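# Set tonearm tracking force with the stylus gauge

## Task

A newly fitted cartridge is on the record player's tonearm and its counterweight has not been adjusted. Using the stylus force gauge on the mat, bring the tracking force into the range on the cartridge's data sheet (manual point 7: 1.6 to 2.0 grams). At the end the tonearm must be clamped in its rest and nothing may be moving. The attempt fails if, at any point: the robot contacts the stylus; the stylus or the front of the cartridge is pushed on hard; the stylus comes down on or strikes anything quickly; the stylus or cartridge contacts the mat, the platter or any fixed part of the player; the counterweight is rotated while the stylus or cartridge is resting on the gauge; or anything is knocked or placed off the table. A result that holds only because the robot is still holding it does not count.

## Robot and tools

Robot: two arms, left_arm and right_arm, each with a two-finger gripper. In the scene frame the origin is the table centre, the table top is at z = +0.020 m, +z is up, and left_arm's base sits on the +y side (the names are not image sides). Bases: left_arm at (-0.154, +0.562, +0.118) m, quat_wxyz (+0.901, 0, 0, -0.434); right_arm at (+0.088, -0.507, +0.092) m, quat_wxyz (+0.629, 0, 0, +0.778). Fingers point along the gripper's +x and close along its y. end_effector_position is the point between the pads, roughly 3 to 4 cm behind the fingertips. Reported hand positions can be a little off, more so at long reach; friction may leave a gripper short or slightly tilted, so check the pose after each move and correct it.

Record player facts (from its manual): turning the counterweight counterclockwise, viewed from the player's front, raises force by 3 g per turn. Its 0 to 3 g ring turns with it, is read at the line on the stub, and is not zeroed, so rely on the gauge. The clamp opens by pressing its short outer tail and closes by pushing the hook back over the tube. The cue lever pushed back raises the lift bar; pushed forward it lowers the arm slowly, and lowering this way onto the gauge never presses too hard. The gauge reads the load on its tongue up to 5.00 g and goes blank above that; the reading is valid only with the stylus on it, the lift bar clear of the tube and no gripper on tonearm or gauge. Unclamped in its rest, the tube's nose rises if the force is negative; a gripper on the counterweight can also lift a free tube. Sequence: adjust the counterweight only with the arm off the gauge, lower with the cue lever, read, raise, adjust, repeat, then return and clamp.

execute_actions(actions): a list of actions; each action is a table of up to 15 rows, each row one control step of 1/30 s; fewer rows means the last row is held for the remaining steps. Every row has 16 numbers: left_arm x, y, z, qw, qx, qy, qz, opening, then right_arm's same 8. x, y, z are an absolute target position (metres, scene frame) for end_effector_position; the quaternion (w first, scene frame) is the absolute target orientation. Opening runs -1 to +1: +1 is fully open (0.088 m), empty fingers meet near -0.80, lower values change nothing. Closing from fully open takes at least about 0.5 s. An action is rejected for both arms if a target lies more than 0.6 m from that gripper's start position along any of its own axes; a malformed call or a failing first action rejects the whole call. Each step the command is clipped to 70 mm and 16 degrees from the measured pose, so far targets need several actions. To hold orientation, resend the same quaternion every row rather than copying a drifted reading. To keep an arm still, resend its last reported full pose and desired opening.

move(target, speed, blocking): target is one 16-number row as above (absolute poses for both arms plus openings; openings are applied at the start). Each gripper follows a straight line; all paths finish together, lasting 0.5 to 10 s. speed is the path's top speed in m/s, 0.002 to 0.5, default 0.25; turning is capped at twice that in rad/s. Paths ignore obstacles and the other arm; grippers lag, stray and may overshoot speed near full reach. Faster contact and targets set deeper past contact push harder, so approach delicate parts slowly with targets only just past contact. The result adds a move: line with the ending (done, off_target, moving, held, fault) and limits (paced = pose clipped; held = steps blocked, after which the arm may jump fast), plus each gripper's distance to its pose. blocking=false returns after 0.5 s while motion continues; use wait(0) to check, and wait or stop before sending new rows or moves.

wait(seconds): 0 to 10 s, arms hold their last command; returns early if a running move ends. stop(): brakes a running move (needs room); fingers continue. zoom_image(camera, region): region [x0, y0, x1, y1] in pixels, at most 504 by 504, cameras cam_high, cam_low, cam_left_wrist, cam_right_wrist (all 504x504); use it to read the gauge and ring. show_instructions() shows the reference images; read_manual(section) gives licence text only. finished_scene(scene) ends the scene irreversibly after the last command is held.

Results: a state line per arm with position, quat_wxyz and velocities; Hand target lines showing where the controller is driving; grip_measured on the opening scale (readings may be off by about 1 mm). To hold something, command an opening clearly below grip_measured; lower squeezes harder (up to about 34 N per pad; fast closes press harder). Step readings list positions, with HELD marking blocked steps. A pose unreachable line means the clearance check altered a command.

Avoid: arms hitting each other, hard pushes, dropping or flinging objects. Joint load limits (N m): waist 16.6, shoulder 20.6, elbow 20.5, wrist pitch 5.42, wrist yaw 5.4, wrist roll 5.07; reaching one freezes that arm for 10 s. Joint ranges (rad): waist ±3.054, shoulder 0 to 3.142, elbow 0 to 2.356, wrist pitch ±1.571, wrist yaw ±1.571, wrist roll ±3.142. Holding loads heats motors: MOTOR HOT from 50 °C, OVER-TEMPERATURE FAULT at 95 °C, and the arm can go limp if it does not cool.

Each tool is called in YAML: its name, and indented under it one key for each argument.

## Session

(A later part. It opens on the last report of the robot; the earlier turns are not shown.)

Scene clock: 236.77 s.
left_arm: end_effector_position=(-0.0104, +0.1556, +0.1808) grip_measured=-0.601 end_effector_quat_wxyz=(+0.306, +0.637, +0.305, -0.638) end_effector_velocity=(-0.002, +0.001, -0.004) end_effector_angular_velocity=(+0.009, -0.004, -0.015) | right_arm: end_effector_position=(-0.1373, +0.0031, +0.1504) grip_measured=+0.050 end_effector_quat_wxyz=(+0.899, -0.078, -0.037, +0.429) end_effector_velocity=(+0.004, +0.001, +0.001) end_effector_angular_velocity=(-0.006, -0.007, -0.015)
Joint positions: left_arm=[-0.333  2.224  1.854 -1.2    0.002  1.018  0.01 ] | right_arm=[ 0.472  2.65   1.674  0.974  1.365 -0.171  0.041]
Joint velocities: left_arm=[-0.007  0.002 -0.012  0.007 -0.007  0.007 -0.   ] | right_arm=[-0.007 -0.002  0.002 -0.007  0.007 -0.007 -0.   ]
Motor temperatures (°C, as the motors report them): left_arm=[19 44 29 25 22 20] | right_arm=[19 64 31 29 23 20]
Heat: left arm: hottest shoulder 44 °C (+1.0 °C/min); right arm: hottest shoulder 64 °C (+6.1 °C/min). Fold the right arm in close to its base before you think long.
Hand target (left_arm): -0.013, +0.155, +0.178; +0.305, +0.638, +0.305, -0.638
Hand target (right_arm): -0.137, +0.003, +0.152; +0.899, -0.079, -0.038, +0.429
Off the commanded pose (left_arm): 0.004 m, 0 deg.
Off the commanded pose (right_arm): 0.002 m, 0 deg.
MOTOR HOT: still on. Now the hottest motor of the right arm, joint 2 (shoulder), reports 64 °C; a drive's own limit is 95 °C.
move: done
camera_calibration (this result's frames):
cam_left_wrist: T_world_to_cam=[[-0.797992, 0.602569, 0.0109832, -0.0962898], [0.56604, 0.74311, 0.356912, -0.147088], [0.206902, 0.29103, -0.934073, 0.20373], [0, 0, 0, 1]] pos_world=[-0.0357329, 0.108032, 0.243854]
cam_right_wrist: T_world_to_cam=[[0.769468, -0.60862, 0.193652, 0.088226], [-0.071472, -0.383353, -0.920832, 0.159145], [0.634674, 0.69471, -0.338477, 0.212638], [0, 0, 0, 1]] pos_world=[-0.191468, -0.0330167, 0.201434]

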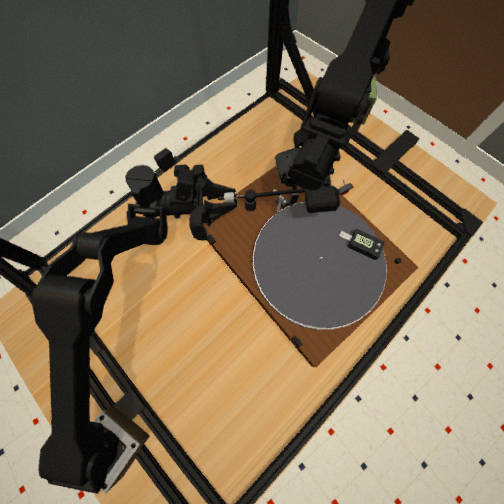

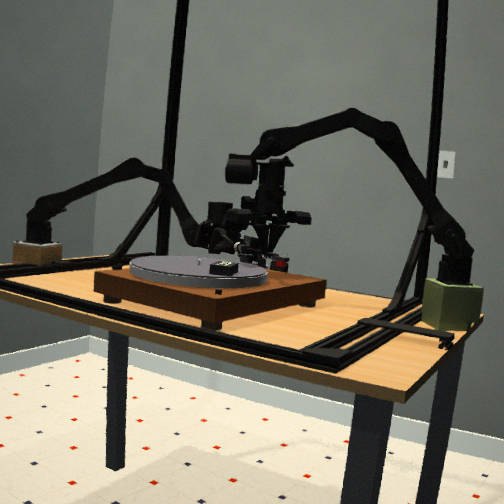

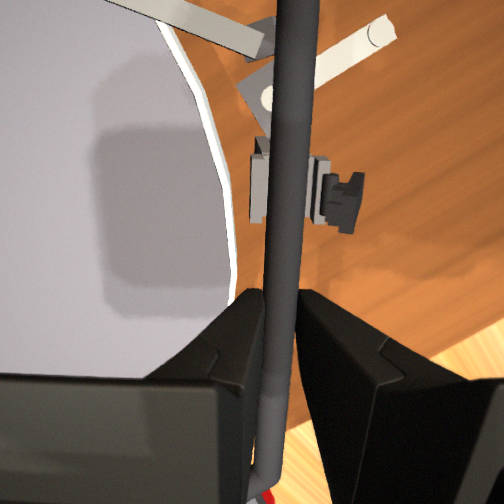

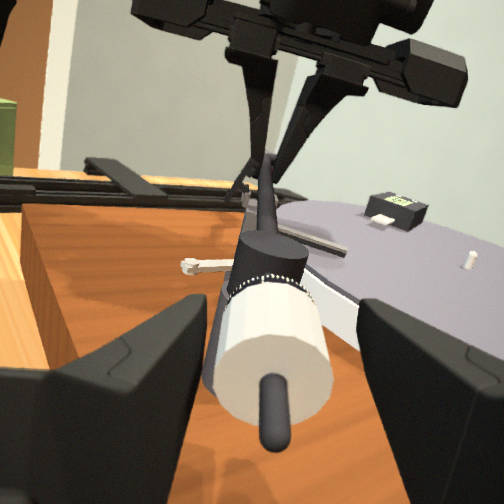

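move:
  target: [-0.012,0.158,0.169,0.305,0.638,0.305,-0.638,-0.63,-0.140,0.005,0.152,0.9,-0.079,-0.038,0.429,-0.08]
  speed: 0.01

move:
  target: [-0.012,0.158,0.169,0.305,0.638,0.305,-0.638,-0.66,-0.139,0.004,0.152,0.902,0.047,0.023,0.43,-0.4]
  speed: 0.15

move:
  target: [-0.012,0.158,0.169,0.305,0.638,0.305,-0.638,-0.66,-0.139,0.004,0.152,0.902,0.047,0.023,0.43,0.0]

move:
  target: [-0.012,0.158,0.169,0.305,0.638,0.305,-0.638,-0.46,-0.139,0.004,0.152,0.902,0.047,0.023,0.43,0.0]

wait:
  seconds: 1.5

zoom_image:
  camera: "cam_right_wrist"
  region: [200,220,360,340]

Scene clock: 246.60 s.
left_arm: end_effector_position=(-0.0106, +0.1561, +0.1718) grip_measured=-0.602 end_effector_quat_wxyz=(+0.307, +0.637, +0.303, -0.639) end_effector_velocity=(-0.001, +0.003, +0.001) end_effector_angular_velocity=(+0.009, -0.004, +0.005) | right_arm: end_effector_position=(-0.1385, +0.0046, +0.1531) grip_measured=-0.080 end_effector_quat_wxyz=(+0.899, -0.076, -0.037, +0.429) end_effector_velocity=(+0.000, +0.002, +0.001) end_effector_angular_velocity=(+0.003, +0.004, +0.005)
Joint positions: left_arm=[-0.333  2.224  1.818 -1.16   0.001  1.019  0.01 ] | right_arm=[ 0.472  2.65   1.686  0.967  1.365 -0.172  0.035]
Joint velocities: left_arm=[-0.002 -0.007 -0.007 -0.007 -0.007 -0.007 -0.   ] | right_arm=[-0.002 -0.002  0.002 -0.007 -0.007  0.007 -0.   ]
Motor temperatures (°C, as the motors report them): left_arm=[19 44 28 25 22 20] | right_arm=[19 65 31 29 23 20]
Heat: left arm: hottest shoulder 44 °C (+1.0 °C/min); right arm: hottest shoulder 65 °C (+6.1 °C/min). Fold the right arm in close to its base before you think long.
Hand target (left_arm): -0.012, +0.158, +0.169; +0.305, +0.638, +0.305, -0.638
Hand target (right_arm): -0.140, +0.005, +0.152; +0.899, -0.079, -0.038, +0.429
Off the commanded pose (left_arm): 0.004 m, 0 deg.
Off the commanded pose (right_arm): 0.002 m, 0 deg.
MOTOR HOT: still on. Now the hottest motor of the right arm, joint 2 (shoulder), reports 65 °C; a drive's own limit is 95 °C.
move: done
camera_calibration (this result's frames):
cam_left_wrist: T_world_to_cam=[[-0.79709, 0.603812, 0.0076942, -0.0963343], [0.566507, 0.74331, 0.355753, -0.143955], [0.209089, 0.287926, -0.934548, 0.195768], [0, 0, 0, 1]] pos_world=[-0.0361684, 0.108805, 0.234908]
cam_right_wrist: T_world_to_cam=[[0.770011, -0.60931, 0.189274, 0.0903068], [-0.0740843, -0.380031, -0.922002, 0.161863], [0.633715, 0.695929, -0.337769, 0.213019], [0, 0, 0, 1]] pos_world=[-0.192539, -0.031708, 0.204097]

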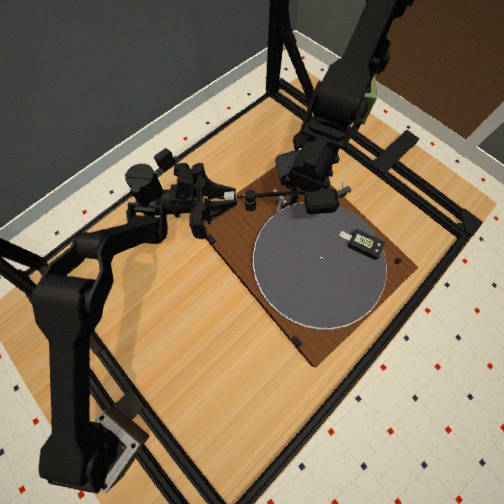

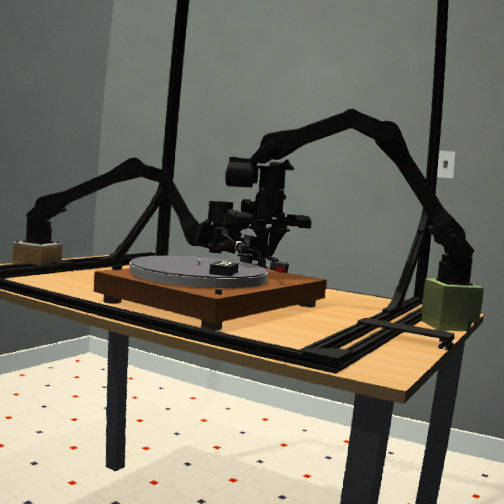

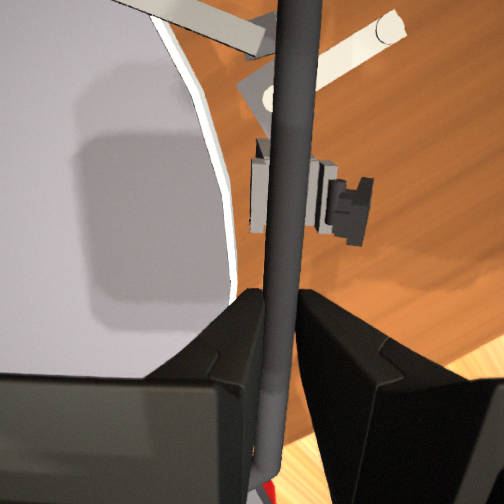

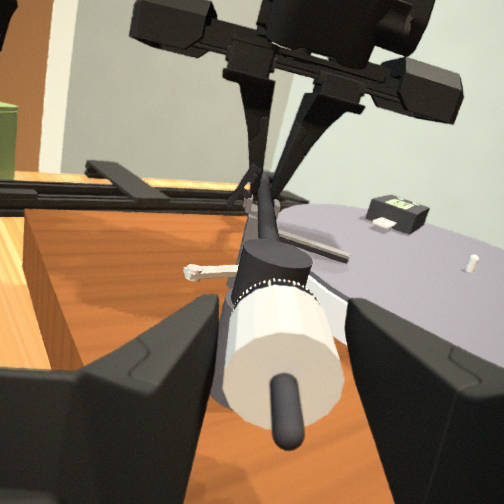

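Scene clock: 247.90 s.
left_arm: end_effector_position=(-0.0106, +0.1561, +0.1719) grip_measured=-0.605 end_effector_quat_wxyz=(+0.307, +0.637, +0.303, -0.639) end_effector_velocity=(-0.001, +0.002, +0.000) end_effector_angular_velocity=(+0.009, -0.004, +0.005) | right_arm: end_effector_position=(-0.1387, +0.0053, +0.1532) grip_measured=-0.252 end_effector_quat_wxyz=(+0.901, +0.045, +0.021, +0.432) end_effector_velocity=(+0.003, -0.001, -0.007) end_effector_angular_velocity=(-0.004, +0.011, -0.010)
Joint positions: left_arm=[-0.333  2.224  1.818 -1.16   0.001  1.019  0.009] | right_arm=[0.471 2.65  1.686 0.969 1.359 0.095 0.027]
Joint velocities: left_arm=[-0.002 -0.002 -0.002 -0.007 -0.007 -0.007 -0.   ] | right_arm=[-0.002  0.002 -0.007 -0.037  0.007  0.051 -0.   ]
Motor temperatures (°C, as the motors report them): left_arm=[19 45 28 25 22 20] | right_arm=[19 65 31 29 23 20]
Heat: left arm: hottest shoulder 45 °C (+2.0 °C/min); right arm: hottest shoulder 65 °C (+6.1 °C/min). Fold the right arm in close to its base before you think long.
Hand target (left_arm): -0.012, +0.158, +0.169; +0.305, +0.638, +0.305, -0.638
Hand target (right_arm): -0.139, +0.004, +0.152; +0.901, +0.047, +0.023, +0.430
Off the commanded pose (left_arm): 0.004 m, 0 deg.
Off the commanded pose (right_arm): 0.002 m, 0 deg.
MOTOR HOT: still on. Now the hottest motor of the right arm, joint 2 (shoulder), reports 65 °C; a drive's own limit is 95 °C.
move: done
camera_calibration (this result's frames):
cam_left_wrist: T_world_to_cam=[[-0.79686, 0.604118, 0.00737426, -0.0963226], [0.566744, 0.743222, 0.355559, -0.143926], [0.209319, 0.28751, -0.934625, 0.195907], [0, 0, 0, 1]] pos_world=[-0.0361935, 0.108834, 0.234984]
cam_right_wrist: T_world_to_cam=[[0.784672, -0.615081, -0.077236, 0.133774], [-0.267338, -0.223343, -0.937362, 0.136968], [0.559303, 0.75617, -0.339686, 0.202403], [0, 0, 0, 1]] pos_world=[-0.181556, -0.0401785, 0.207474]

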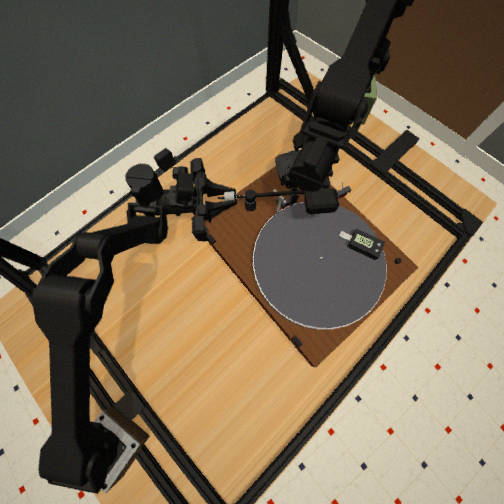

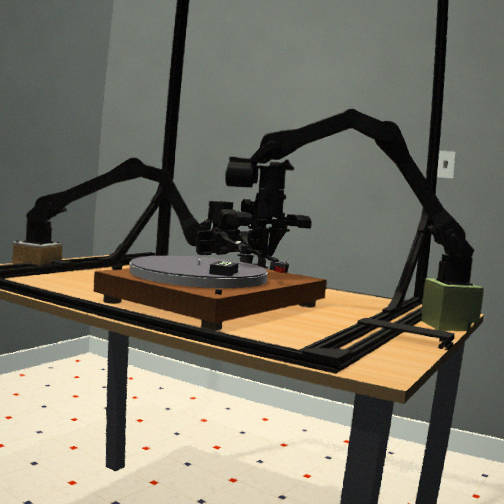

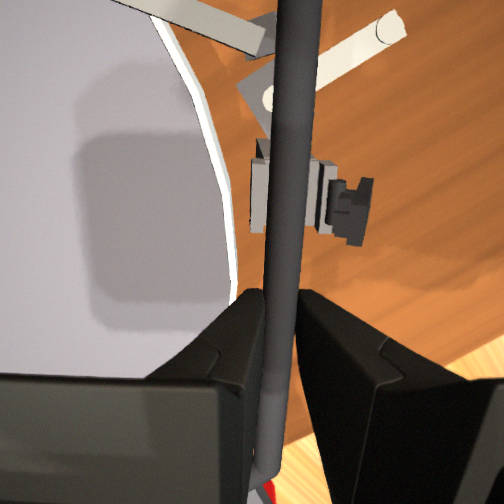

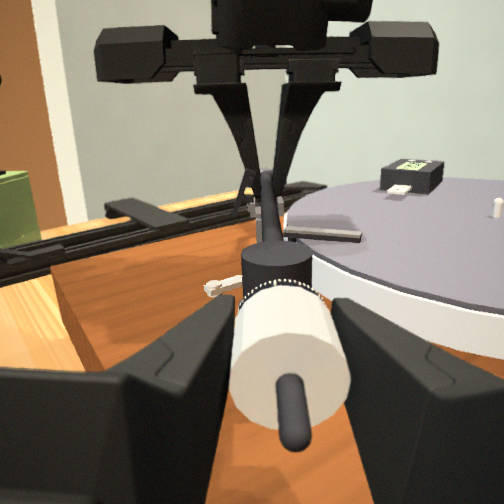

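Scene clock: 248.60 s.
left_arm: end_effector_position=(-0.0106, +0.1561, +0.1719) grip_measured=-0.605 end_effector_quat_wxyz=(+0.307, +0.637, +0.303, -0.639) end_effector_velocity=(+0.001, -0.002, +0.002) end_effector_angular_velocity=(-0.009, -0.011, +0.005) | right_arm: end_effector_position=(-0.1385, +0.0050, +0.1528) grip_measured=-0.001 end_effector_quat_wxyz=(+0.901, +0.046, +0.022, +0.431) end_effector_velocity=(+0.000, +0.001, +0.001) end_effector_angular_velocity=(-0.018, -0.016, +0.005)
Joint positions: left_arm=[-0.333  2.224  1.818 -1.16   0.001  1.019  0.009] | right_arm=[0.471 2.65  1.686 0.965 1.362 0.103 0.039]
Joint velocities: left_arm=[-0.002 -0.002  0.002  0.007 -0.007 -0.007 -0.   ] | right_arm=[-0.002 -0.007 -0.002 -0.022 -0.007 -0.007  0.001]
Motor temperatures (°C, as the motors report them): left_arm=[19 45 28 25 22 20] | right_arm=[19 65 31 29 23 20]
Heat: left arm: hottest shoulder 45 °C (+2.0 °C/min); right arm: hottest shoulder 65 °C (+6.0 °C/min). Fold the right arm in close to its base before you think long.
Hand target (left_arm): -0.012, +0.158, +0.169; +0.305, +0.638, +0.305, -0.638
Hand target (right_arm): -0.139, +0.004, +0.152; +0.901, +0.047, +0.023, +0.430
Off the commanded pose (left_arm): 0.004 m, 0 deg.
Off the commanded pose (right_arm): 0.001 m, 0 deg.
MOTOR HOT: still on. Now the hottest motor of the right arm, joint 2 (shoulder), reports 65 °C; a drive's own limit is 95 °C.
move: done
camera_calibration (this result's frames):
cam_left_wrist: T_world_to_cam=[[-0.79686, 0.604118, 0.00737426, -0.0963226], [0.566744, 0.743222, 0.355559, -0.143926], [0.209319, 0.28751, -0.934625, 0.195907], [0, 0, 0, 1]] pos_world=[-0.0361935, 0.108834, 0.234984]
cam_right_wrist: T_world_to_cam=[[0.78298, -0.616732, -0.0811423, 0.13377], [-0.271216, -0.221075, -0.936786, 0.135964], [0.559807, 0.755492, -0.340365, 0.202451], [0, 0, 0, 1]] pos_world=[-0.181197, -0.0403917, 0.207131]

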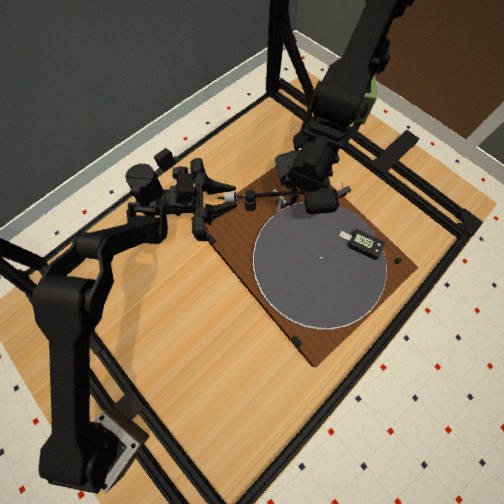

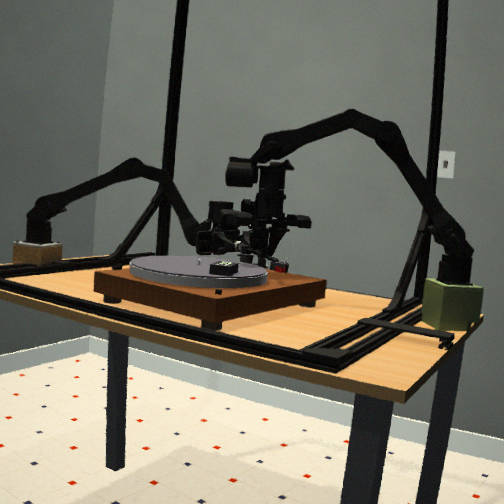

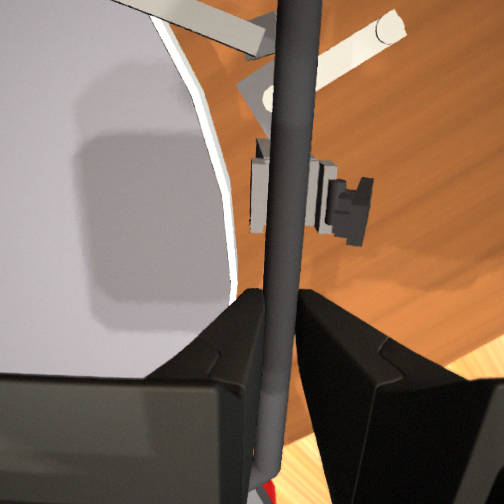

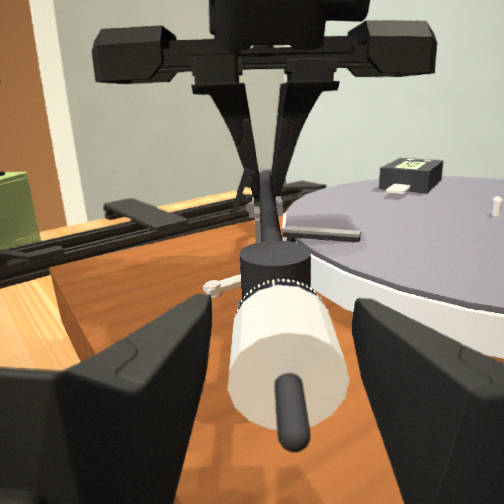

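Scene clock: 249.30 s.
left_arm: end_effector_position=(-0.0107, +0.1564, +0.1703) grip_measured=-0.460 end_effector_quat_wxyz=(+0.306, +0.637, +0.303, -0.639) end_effector_velocity=(-0.001, +0.002, +0.000) end_effector_angular_velocity=(+0.009, -0.005, -0.010) | right_arm: end_effector_position=(-0.1384, +0.0050, +0.1528) grip_measured=+0.000 end_effector_quat_wxyz=(+0.901, +0.046, +0.022, +0.431) end_effector_velocity=(+0.000, +0.002, +0.001) end_effector_angular_velocity=(+0.003, +0.004, +0.005)
Joint positions: left_arm=[-0.333  2.224  1.812 -1.154  0.001  1.019  0.016] | right_arm=[0.471 2.65  1.686 0.965 1.362 0.103 0.039]
Joint velocities: left_arm=[-0.002 -0.002 -0.002 -0.007 -0.007  0.007 -0.   ] | right_arm=[-0.002 -0.002  0.002 -0.007 -0.007  0.007 -0.   ]
Motor temperatures (°C, as the motors report them): left_arm=[19 45 28 25 22 20] | right_arm=[19 65 31 29 23 20]
Heat: left arm: hottest shoulder 45 °C (+2.0 °C/min); right arm: hottest shoulder 65 °C (+6.1 °C/min). Fold the right arm in close to its base before you think long.
Hand target (left_arm): -0.012, +0.158, +0.169; +0.305, +0.638, +0.305, -0.638
Hand target (right_arm): -0.139, +0.004, +0.152; +0.901, +0.047, +0.023, +0.430
Off the commanded pose (left_arm): 0.002 m, 0 deg.
Off the commanded pose (right_arm): 0.001 m, 0 deg.
MOTOR HOT: still on. Now the hottest motor of the right arm, joint 2 (shoulder), reports 65 °C; a drive's own limit is 95 °C.
move: done
camera_calibration (this result's frames):
cam_left_wrist: T_world_to_cam=[[-0.79663, 0.604422, 0.00737286, -0.0965723], [0.567027, 0.743006, 0.35556, -0.143482], [0.20943, 0.28743, -0.934624, 0.19445], [0, 0, 0, 1]] pos_world=[-0.0362979, 0.109088, 0.233466]
cam_right_wrist: T_world_to_cam=[[0.782745, -0.617031, -0.0811423, 0.133682], [-0.271301, -0.220972, -0.936786, 0.135956], [0.560095, 0.755278, -0.340365, 0.202494], [0, 0, 0, 1]] pos_world=[-0.18117, -0.0404114, 0.207131]

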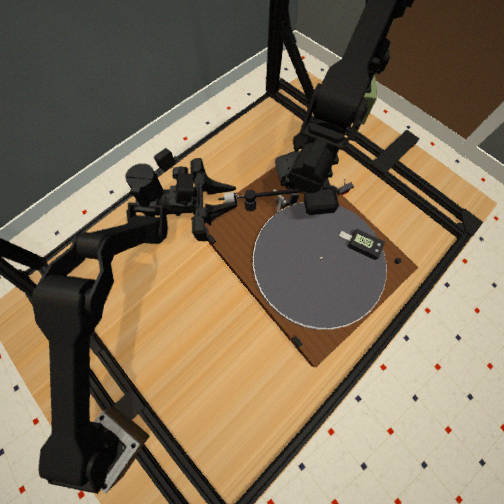

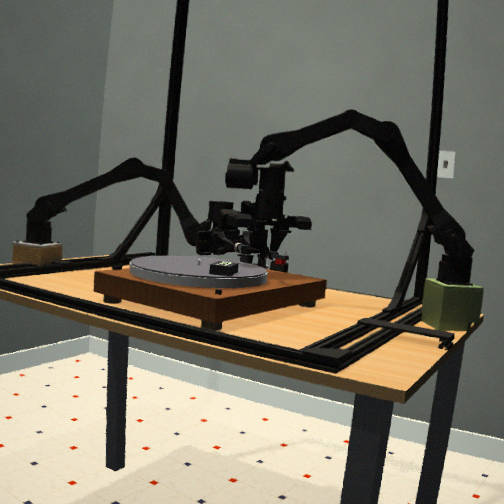

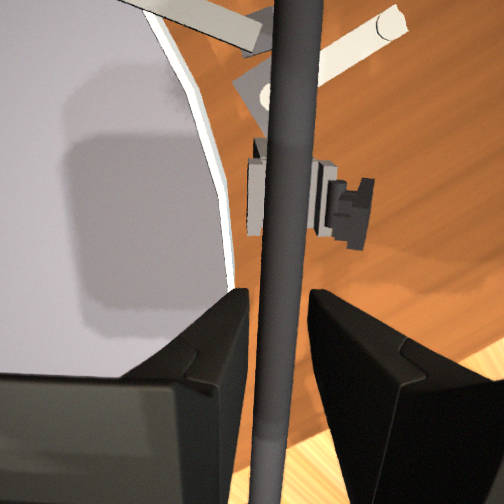

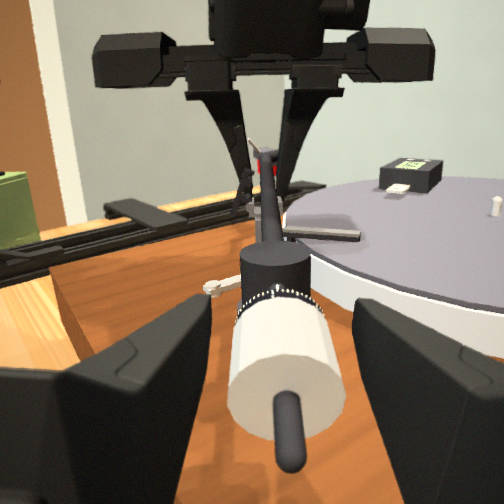

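Scene clock: 250.80 s.
left_arm: end_effector_position=(-0.0108, +0.1564, +0.1702) grip_measured=-0.460 end_effector_quat_wxyz=(+0.306, +0.638, +0.303, -0.639) end_effector_velocity=(-0.001, +0.002, +0.000) end_effector_angular_velocity=(+0.009, -0.004, +0.020) | right_arm: end_effector_position=(-0.1384, +0.0050, +0.1528) grip_measured=+0.000 end_effector_quat_wxyz=(+0.901, +0.046, +0.022, +0.431) end_effector_velocity=(+0.001, +0.001, -0.002) end_effector_angular_velocity=(-0.031, -0.031, +0.005)
Joint positions: left_arm=[-0.334  2.224  1.811 -1.154  0.001  1.019  0.016] | right_arm=[0.471 2.65  1.686 0.964 1.362 0.103 0.039]
Joint velocities: left_arm=[-0.002 -0.002 -0.002 -0.007 -0.007 -0.022 -0.   ] | right_arm=[-0.002 -0.002 -0.002 -0.022 -0.007 -0.022 -0.   ]
Motor temperatures (°C, as the motors report them): left_arm=[19 45 28 25 22 20] | right_arm=[19 65 31 29 23 20]
Heat: left arm: hottest shoulder 45 °C (+2.0 °C/min); right arm: hottest shoulder 65 °C (+6.0 °C/min). Fold the right arm in close to its base before you think long.
Hand target (left_arm): -0.012, +0.158, +0.169; +0.305, +0.638, +0.305, -0.638
Hand target (right_arm): -0.139, +0.004, +0.152; +0.901, +0.047, +0.023, +0.430
Off the commanded pose (left_arm): 0.002 m, 0 deg.
Off the commanded pose (right_arm): 0.001 m, 0 deg.
MOTOR HOT: still on. Now the hottest motor of the right arm, joint 2 (shoulder), reports 65 °C; a drive's own limit is 95 °C.
wait: 1.50 s; at rest by 0.17 s
camera_calibration (this result's frames):
cam_left_wrist: T_world_to_cam=[[-0.796402, 0.604721, 0.00748191, -0.0967764], [0.567226, 0.742617, 0.356054, -0.143437], [0.209757, 0.287806, -0.934436, 0.194284], [0, 0, 0, 1]] pos_world=[-0.0364643, 0.109125, 0.233342]
cam_right_wrist: T_world_to_cam=[[0.78274, -0.617035, -0.0811515, 0.133679], [-0.271353, -0.221024, -0.936758, 0.135909], [0.560076, 0.755259, -0.340439, 0.20249], [0, 0, 0, 1]] pos_world=[-0.181167, -0.0404084, 0.207098]

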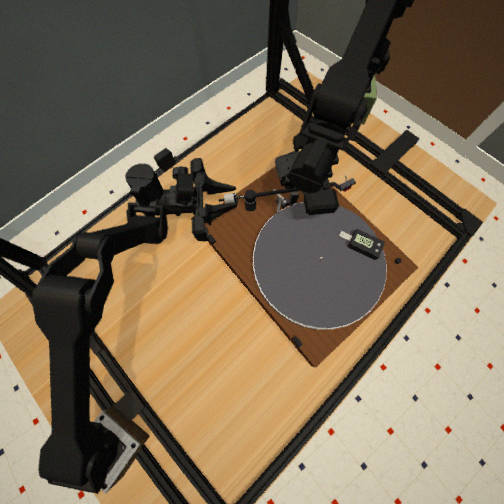

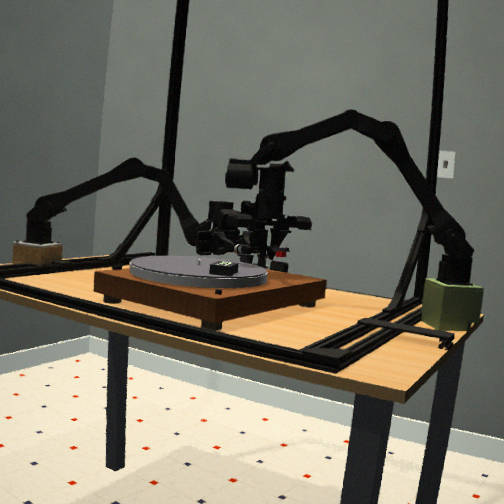

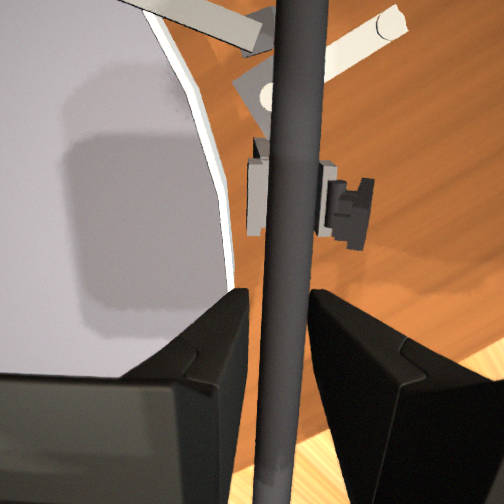

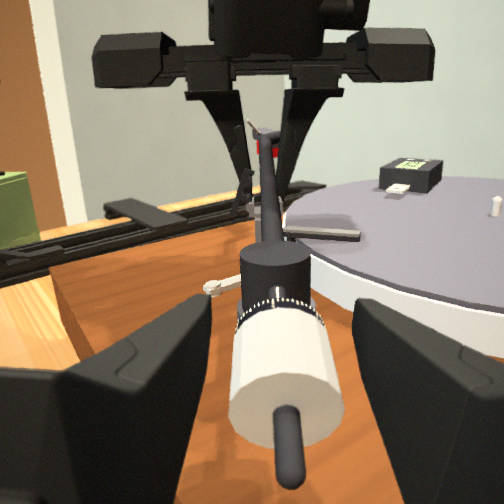

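Region (200, 220, 360, 340) of cam_right_wrist's 504x504 image, scaled by 3.150, with more detail than that image has; it fills the top 378 rows of this view, and the rest is white.

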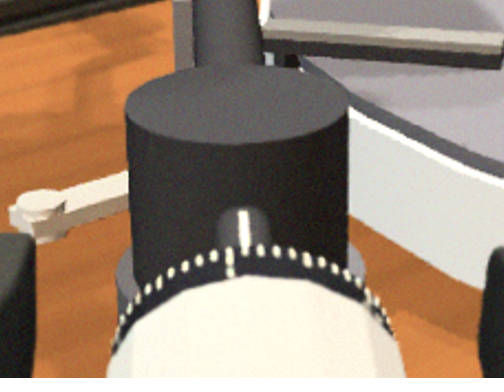

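wait:
  seconds: 1

Scene clock: 253.97 s.
left_arm: end_effector_position=(-0.0109, +0.1565, +0.1702) grip_measured=-0.460 end_effector_quat_wxyz=(+0.306, +0.638, +0.303, -0.638) end_effector_velocity=(-0.005, +0.002, -0.001) end_effector_angular_velocity=(+0.009, +0.011, -0.015) | right_arm: end_effector_position=(-0.1384, +0.0050, +0.1528) grip_measured=+0.000 end_effector_quat_wxyz=(+0.901, +0.046, +0.022, +0.431) end_effector_velocity=(-0.004, +0.002, -0.000) end_effector_angular_velocity=(-0.018, -0.016, +0.024)
Joint positions: left_arm=[-0.334  2.224  1.811 -1.154  0.001  1.019  0.016] | right_arm=[0.471 2.65  1.686 0.964 1.362 0.103 0.039]
Joint velocities: left_arm=[-0.007 -0.002 -0.007 -0.007  0.007  0.007 -0.   ] | right_arm=[ 0.002 -0.002  0.002 -0.022 -0.022 -0.007  0.   ]
Motor temperatures (°C, as the motors report them): left_arm=[19 45 28 25 22 20] | right_arm=[19 65 31 29 23 20]
Heat: left arm: hottest shoulder 45 °C (+2.0 °C/min); right arm: hottest shoulder 65 °C (+6.0 °C/min). Fold the right arm in close to its base before you think long.
Hand target (left_arm): -0.012, +0.158, +0.169; +0.305, +0.638, +0.305, -0.638
Hand target (right_arm): -0.139, +0.004, +0.152; +0.901, +0.047, +0.023, +0.430
Off the commanded pose (left_arm): 0.002 m, 0 deg.
Off the commanded pose (right_arm): 0.001 m, 0 deg.
MOTOR HOT: still on. Now the hottest motor of the right arm, joint 2 (shoulder), reports 65 °C; a drive's own limit is 95 °C.
wait: 1.00 s; at rest from the start
camera_calibration (this result's frames):
cam_left_wrist: T_world_to_cam=[[-0.796632, 0.604415, 0.00780173, -0.0968679], [0.566989, 0.742705, 0.356248, -0.143503], [0.209527, 0.288222, -0.934359, 0.194095], [0, 0, 0, 1]] pos_world=[-0.0364713, 0.109187, 0.233233]
cam_right_wrist: T_world_to_cam=[[0.78274, -0.617035, -0.0811515, 0.133679], [-0.271353, -0.221024, -0.936758, 0.135909], [0.560076, 0.755259, -0.340439, 0.20249], [0, 0, 0, 1]] pos_world=[-0.181167, -0.0404084, 0.207098]

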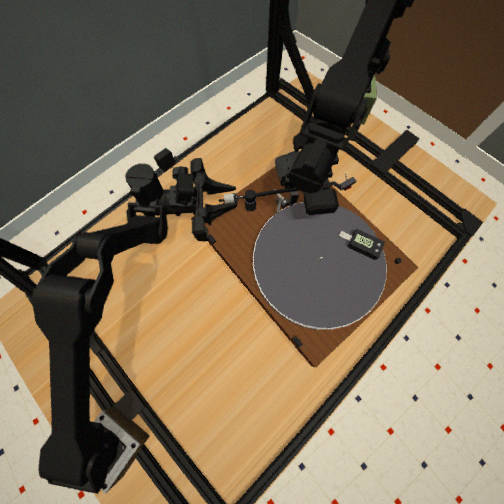

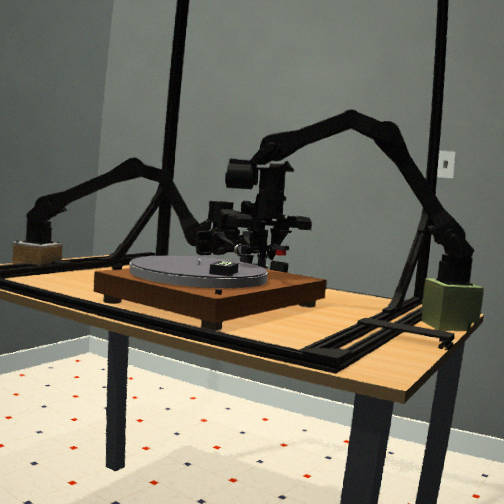

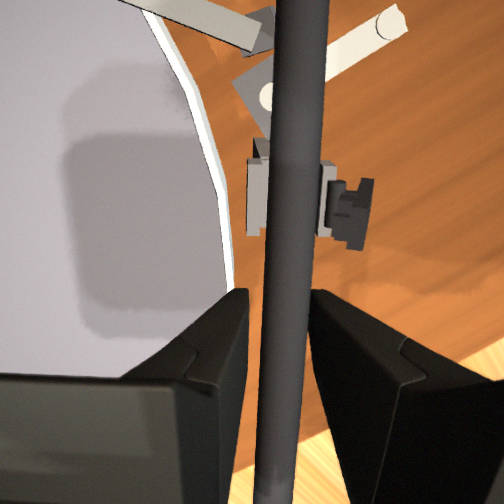

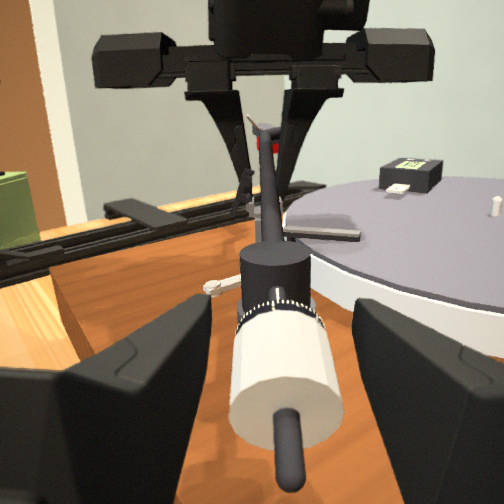

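move:
  target: [-0.011,0.152,0.196,0.305,0.638,0.305,-0.638,-0.46,-0.139,0.004,0.152,0.902,0.047,0.023,0.43,0.0]
  speed: 0.02

move:
  target: [-0.013,0.155,0.178,0.305,0.638,0.305,-0.638,-0.63,-0.139,0.004,0.152,0.902,0.047,0.023,0.43,0.0]
  speed: 0.01

move:
  target: [-0.012,0.158,0.169,0.305,0.638,0.305,-0.638,-0.63,-0.138,0.004,0.153,0.801,-0.417,-0.199,0.382,0.0]
  speed: 0.2

Scene clock: 261.80 s.
left_arm: end_effector_position=(-0.0110, +0.1549, +0.1957) grip_measured=-0.460 end_effector_quat_wxyz=(+0.303, +0.638, +0.306, -0.638) end_effector_velocity=(+0.003, +0.005, +0.004) end_effector_angular_velocity=(+0.019, -0.017, +0.010) | right_arm: end_effector_position=(-0.1386, +0.0049, +0.1528) grip_measured=+0.000 end_effector_quat_wxyz=(+0.901, +0.047, +0.022, +0.431) end_effector_velocity=(+0.000, +0.002, +0.001) end_effector_angular_velocity=(-0.016, -0.019, +0.005)
Joint positions: left_arm=[-0.335  2.224  1.913 -1.264  0.001  1.017  0.016] | right_arm=[0.472 2.65  1.686 0.964 1.362 0.103 0.039]
Joint velocities: left_arm=[ 0.002 -0.007  0.002 -0.022 -0.022 -0.007 -0.   ] | right_arm=[-0.002 -0.002  0.002 -0.007 -0.007 -0.022  0.   ]
Motor temperatures (°C, as the motors report them): left_arm=[19 45 28 25 22 20] | right_arm=[19 66 32 29 23 20]
Heat: left arm: hottest shoulder 45 °C (+0.0 °C/min); right arm: hottest shoulder 66 °C (+6.1 °C/min). Fold the right arm in close to its base before you think long.
Hand target (left_arm): -0.011, +0.152, +0.196; +0.305, +0.638, +0.305, -0.638
Hand target (right_arm): -0.139, +0.004, +0.152; +0.901, +0.047, +0.023, +0.430
Off the commanded pose (left_arm): 0.003 m, 0 deg.
Off the commanded pose (right_arm): 0.001 m, 0 deg.
MOTOR HOT: still on. Now the hottest motor of the right arm, joint 2 (shoulder), reports 66 °C; a drive's own limit is 95 °C.
move: done
camera_calibration (this result's frames):
cam_left_wrist: T_world_to_cam=[[-0.796833, 0.604026, 0.0144894, -0.0974631], [0.56766, 0.740214, 0.36034, -0.151745], [0.20693, 0.295356, -0.932708, 0.216975], [0, 0, 0, 1]] pos_world=[-0.036421, 0.107109, 0.258466]
cam_right_wrist: T_world_to_cam=[[0.782951, -0.616717, -0.0815317, 0.133865], [-0.271547, -0.220903, -0.93673, 0.135806], [0.559687, 0.755554, -0.340424, 0.202608], [0, 0, 0, 1]] pos_world=[-0.181329, -0.0405243, 0.2071]

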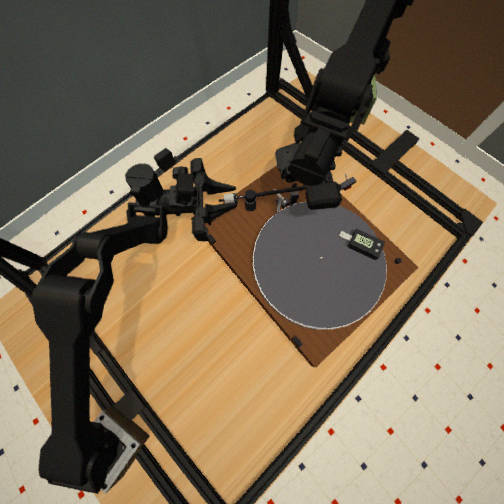

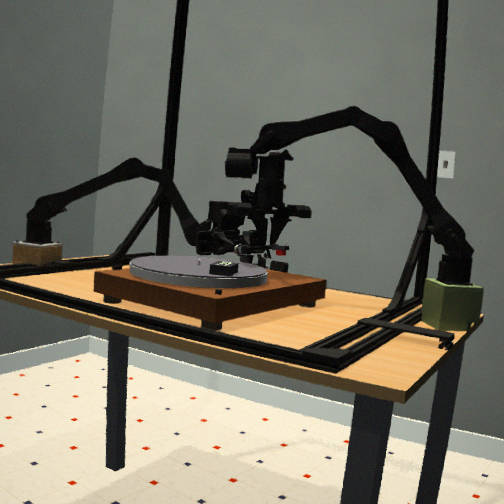

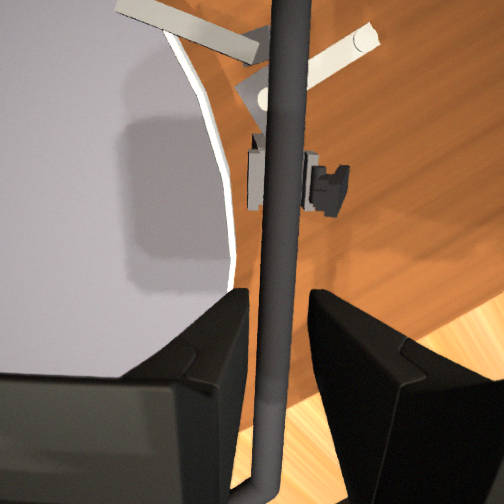

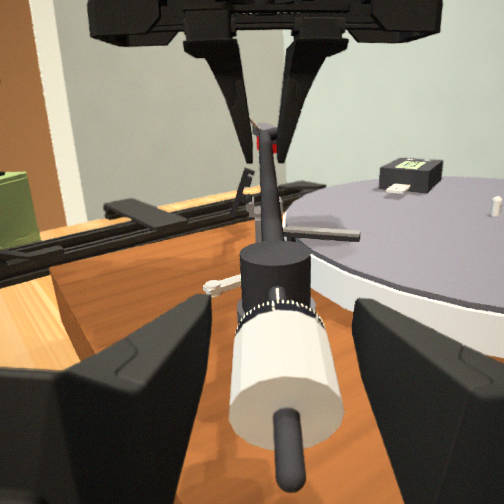

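Scene clock: 263.80 s.
left_arm: end_effector_position=(-0.0101, +0.1558, +0.1809) grip_measured=-0.601 end_effector_quat_wxyz=(+0.306, +0.637, +0.305, -0.638) end_effector_velocity=(+0.002, +0.002, -0.002) end_effector_angular_velocity=(+0.010, -0.020, +0.034) | right_arm: end_effector_position=(-0.1386, +0.0049, +0.1527) grip_measured=+0.000 end_effector_quat_wxyz=(+0.901, +0.046, +0.022, +0.431) end_effector_velocity=(-0.002, -0.000, -0.000) end_effector_angular_velocity=(-0.001, +0.001, +0.010)
Joint positions: left_arm=[-0.333  2.224  1.854 -1.2    0.001  1.018  0.01 ] | right_arm=[0.472 2.65  1.686 0.964 1.362 0.103 0.039]
Joint velocities: left_arm=[-0.002 -0.002 -0.012  0.007 -0.022 -0.037 -0.   ] | right_arm=[ 0.002 -0.002 -0.002 -0.007 -0.007  0.007 -0.   ]
Motor temperatures (°C, as the motors report them): left_arm=[19 45 28 25 22 20] | right_arm=[19 66 32 29 23 20]
Heat: left arm: hottest shoulder 45 °C (+0.0 °C/min); right arm: hottest shoulder 66 °C (+6.0 °C/min). Fold the right arm in close to its base before you think long.
Hand target (left_arm): -0.013, +0.155, +0.178; +0.305, +0.638, +0.305, -0.638
Hand target (right_arm): -0.139, +0.004, +0.152; +0.902, +0.047, +0.023, +0.430
Off the commanded pose (left_arm): 0.004 m, 0 deg.
Off the commanded pose (right_arm): 0.001 m, 0 deg.
MOTOR HOT: still on. Now the hottest motor of the right arm, joint 2 (shoulder), reports 66 °C; a drive's own limit is 95 °C.
move: done
camera_calibration (this result's frames):
cam_left_wrist: T_world_to_cam=[[-0.798002, 0.60256, 0.0106704, -0.0961833], [0.565699, 0.742846, 0.358001, -0.147616], [0.207791, 0.291722, -0.93366, 0.203481], [0, 0, 0, 1]] pos_world=[-0.0355301, 0.108252, 0.243855]
cam_right_wrist: T_world_to_cam=[[0.782735, -0.61704, -0.0811606, 0.13372], [-0.271406, -0.221077, -0.93673, 0.135795], [0.560057, 0.75524, -0.340513, 0.202663], [0, 0, 0, 1]] pos_world=[-0.181315, -0.0405279, 0.207065]

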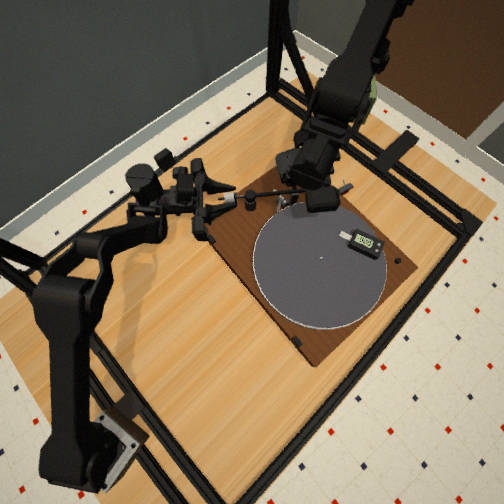

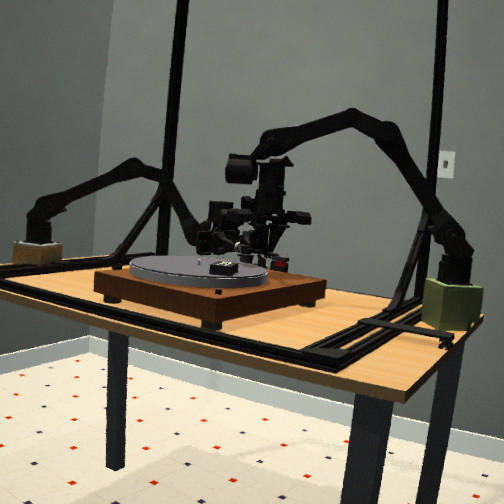

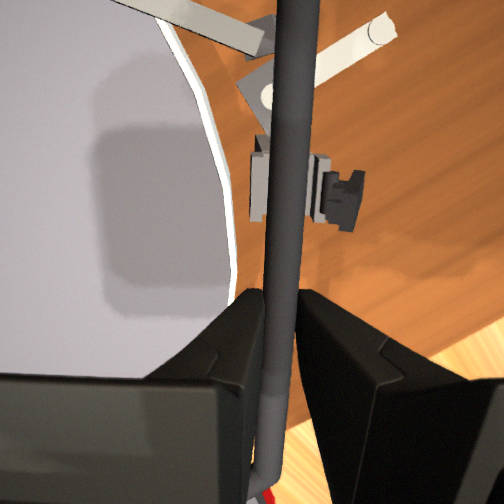

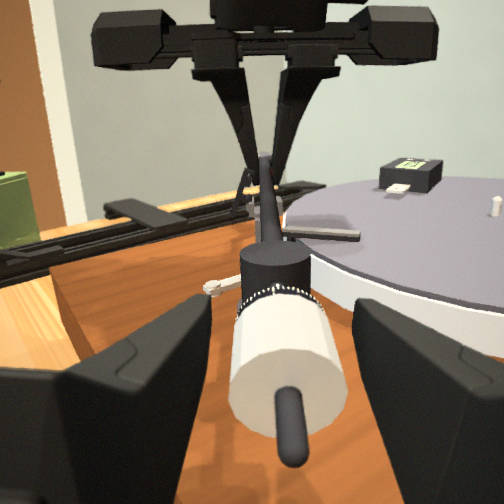

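Scene clock: 266.90 s.
left_arm: end_effector_position=(-0.0104, +0.1565, +0.1718) grip_measured=-0.602 end_effector_quat_wxyz=(+0.306, +0.637, +0.304, -0.638) end_effector_velocity=(-0.000, +0.000, -0.001) end_effector_angular_velocity=(+0.000, -0.008, +0.005) | right_arm: end_effector_position=(-0.1386, +0.0049, +0.1525) grip_measured=+0.000 end_effector_quat_wxyz=(+0.802, -0.414, -0.197, +0.383) end_effector_velocity=(+0.001, +0.000, +0.003) end_effector_angular_velocity=(-0.008, -0.020, +0.005)
Joint positions: left_arm=[-0.333  2.224  1.817 -1.161  0.001  1.019  0.01 ] | right_arm=[ 0.472  2.65   1.686  0.959  1.362 -0.948  0.039]
Joint velocities: left_arm=[-0.002 -0.002 -0.007  0.007 -0.007 -0.007  0.   ] | right_arm=[-0.002 -0.002 -0.007  0.037 -0.007 -0.051  0.   ]
Motor temperatures (°C, as the motors report them): left_arm=[19 45 28 25 22 20] | right_arm=[19 66 32 29 23 20]
Heat: left arm: hottest shoulder 45 °C (+0.0 °C/min); right arm: hottest shoulder 66 °C (+6.0 °C/min). Fold the right arm in close to its base before you think long.
Hand target (left_arm): -0.012, +0.158, +0.169; +0.305, +0.638, +0.305, -0.638
Hand target (right_arm): -0.138, +0.004, +0.153; +0.801, -0.417, -0.199, +0.382
Off the commanded pose (left_arm): 0.004 m, 0 deg.
Off the commanded pose (right_arm): 0.001 m, 0 deg.
MOTOR HOT: still on. Now the hottest motor of the right arm, joint 2 (shoulder), reports 66 °C; a drive's own limit is 95 °C.
move: done
camera_calibration (this result's frames):
cam_left_wrist: T_world_to_cam=[[-0.797318, 0.603502, 0.0083301, -0.0964358], [0.566313, 0.74327, 0.356144, -0.144397], [0.208742, 0.288678, -0.934394, 0.195439], [0, 0, 0, 1]] pos_world=[-0.0359125, 0.109106, 0.234846]
cam_right_wrist: T_world_to_cam=[[0.44487, -0.342803, 0.827391, -0.0529249], [0.391403, -0.756531, -0.523894, 0.167091], [0.80554, 0.556908, -0.202384, 0.216504], [0, 0, 0, 1]] pos_world=[-0.216258, -0.0123061, 0.175145]

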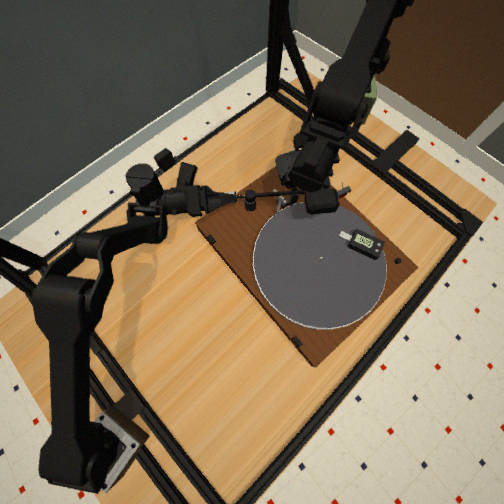

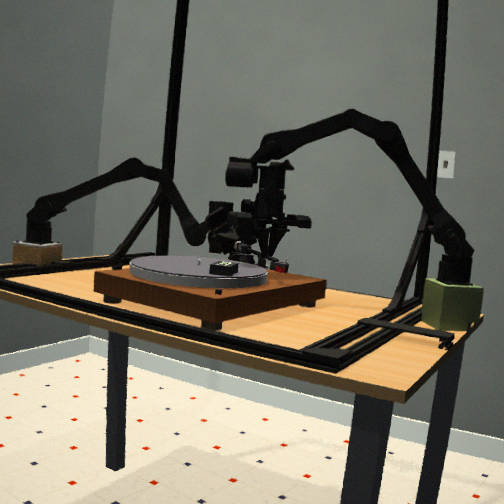

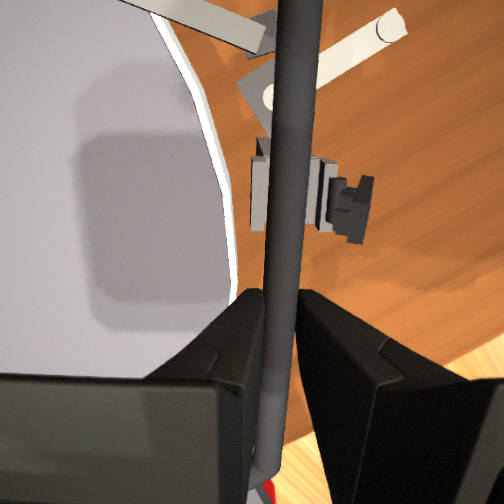

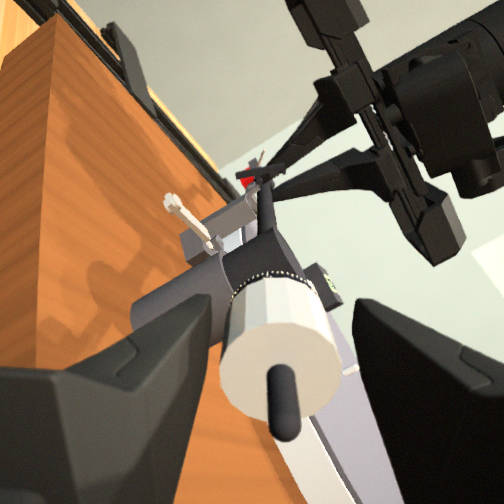

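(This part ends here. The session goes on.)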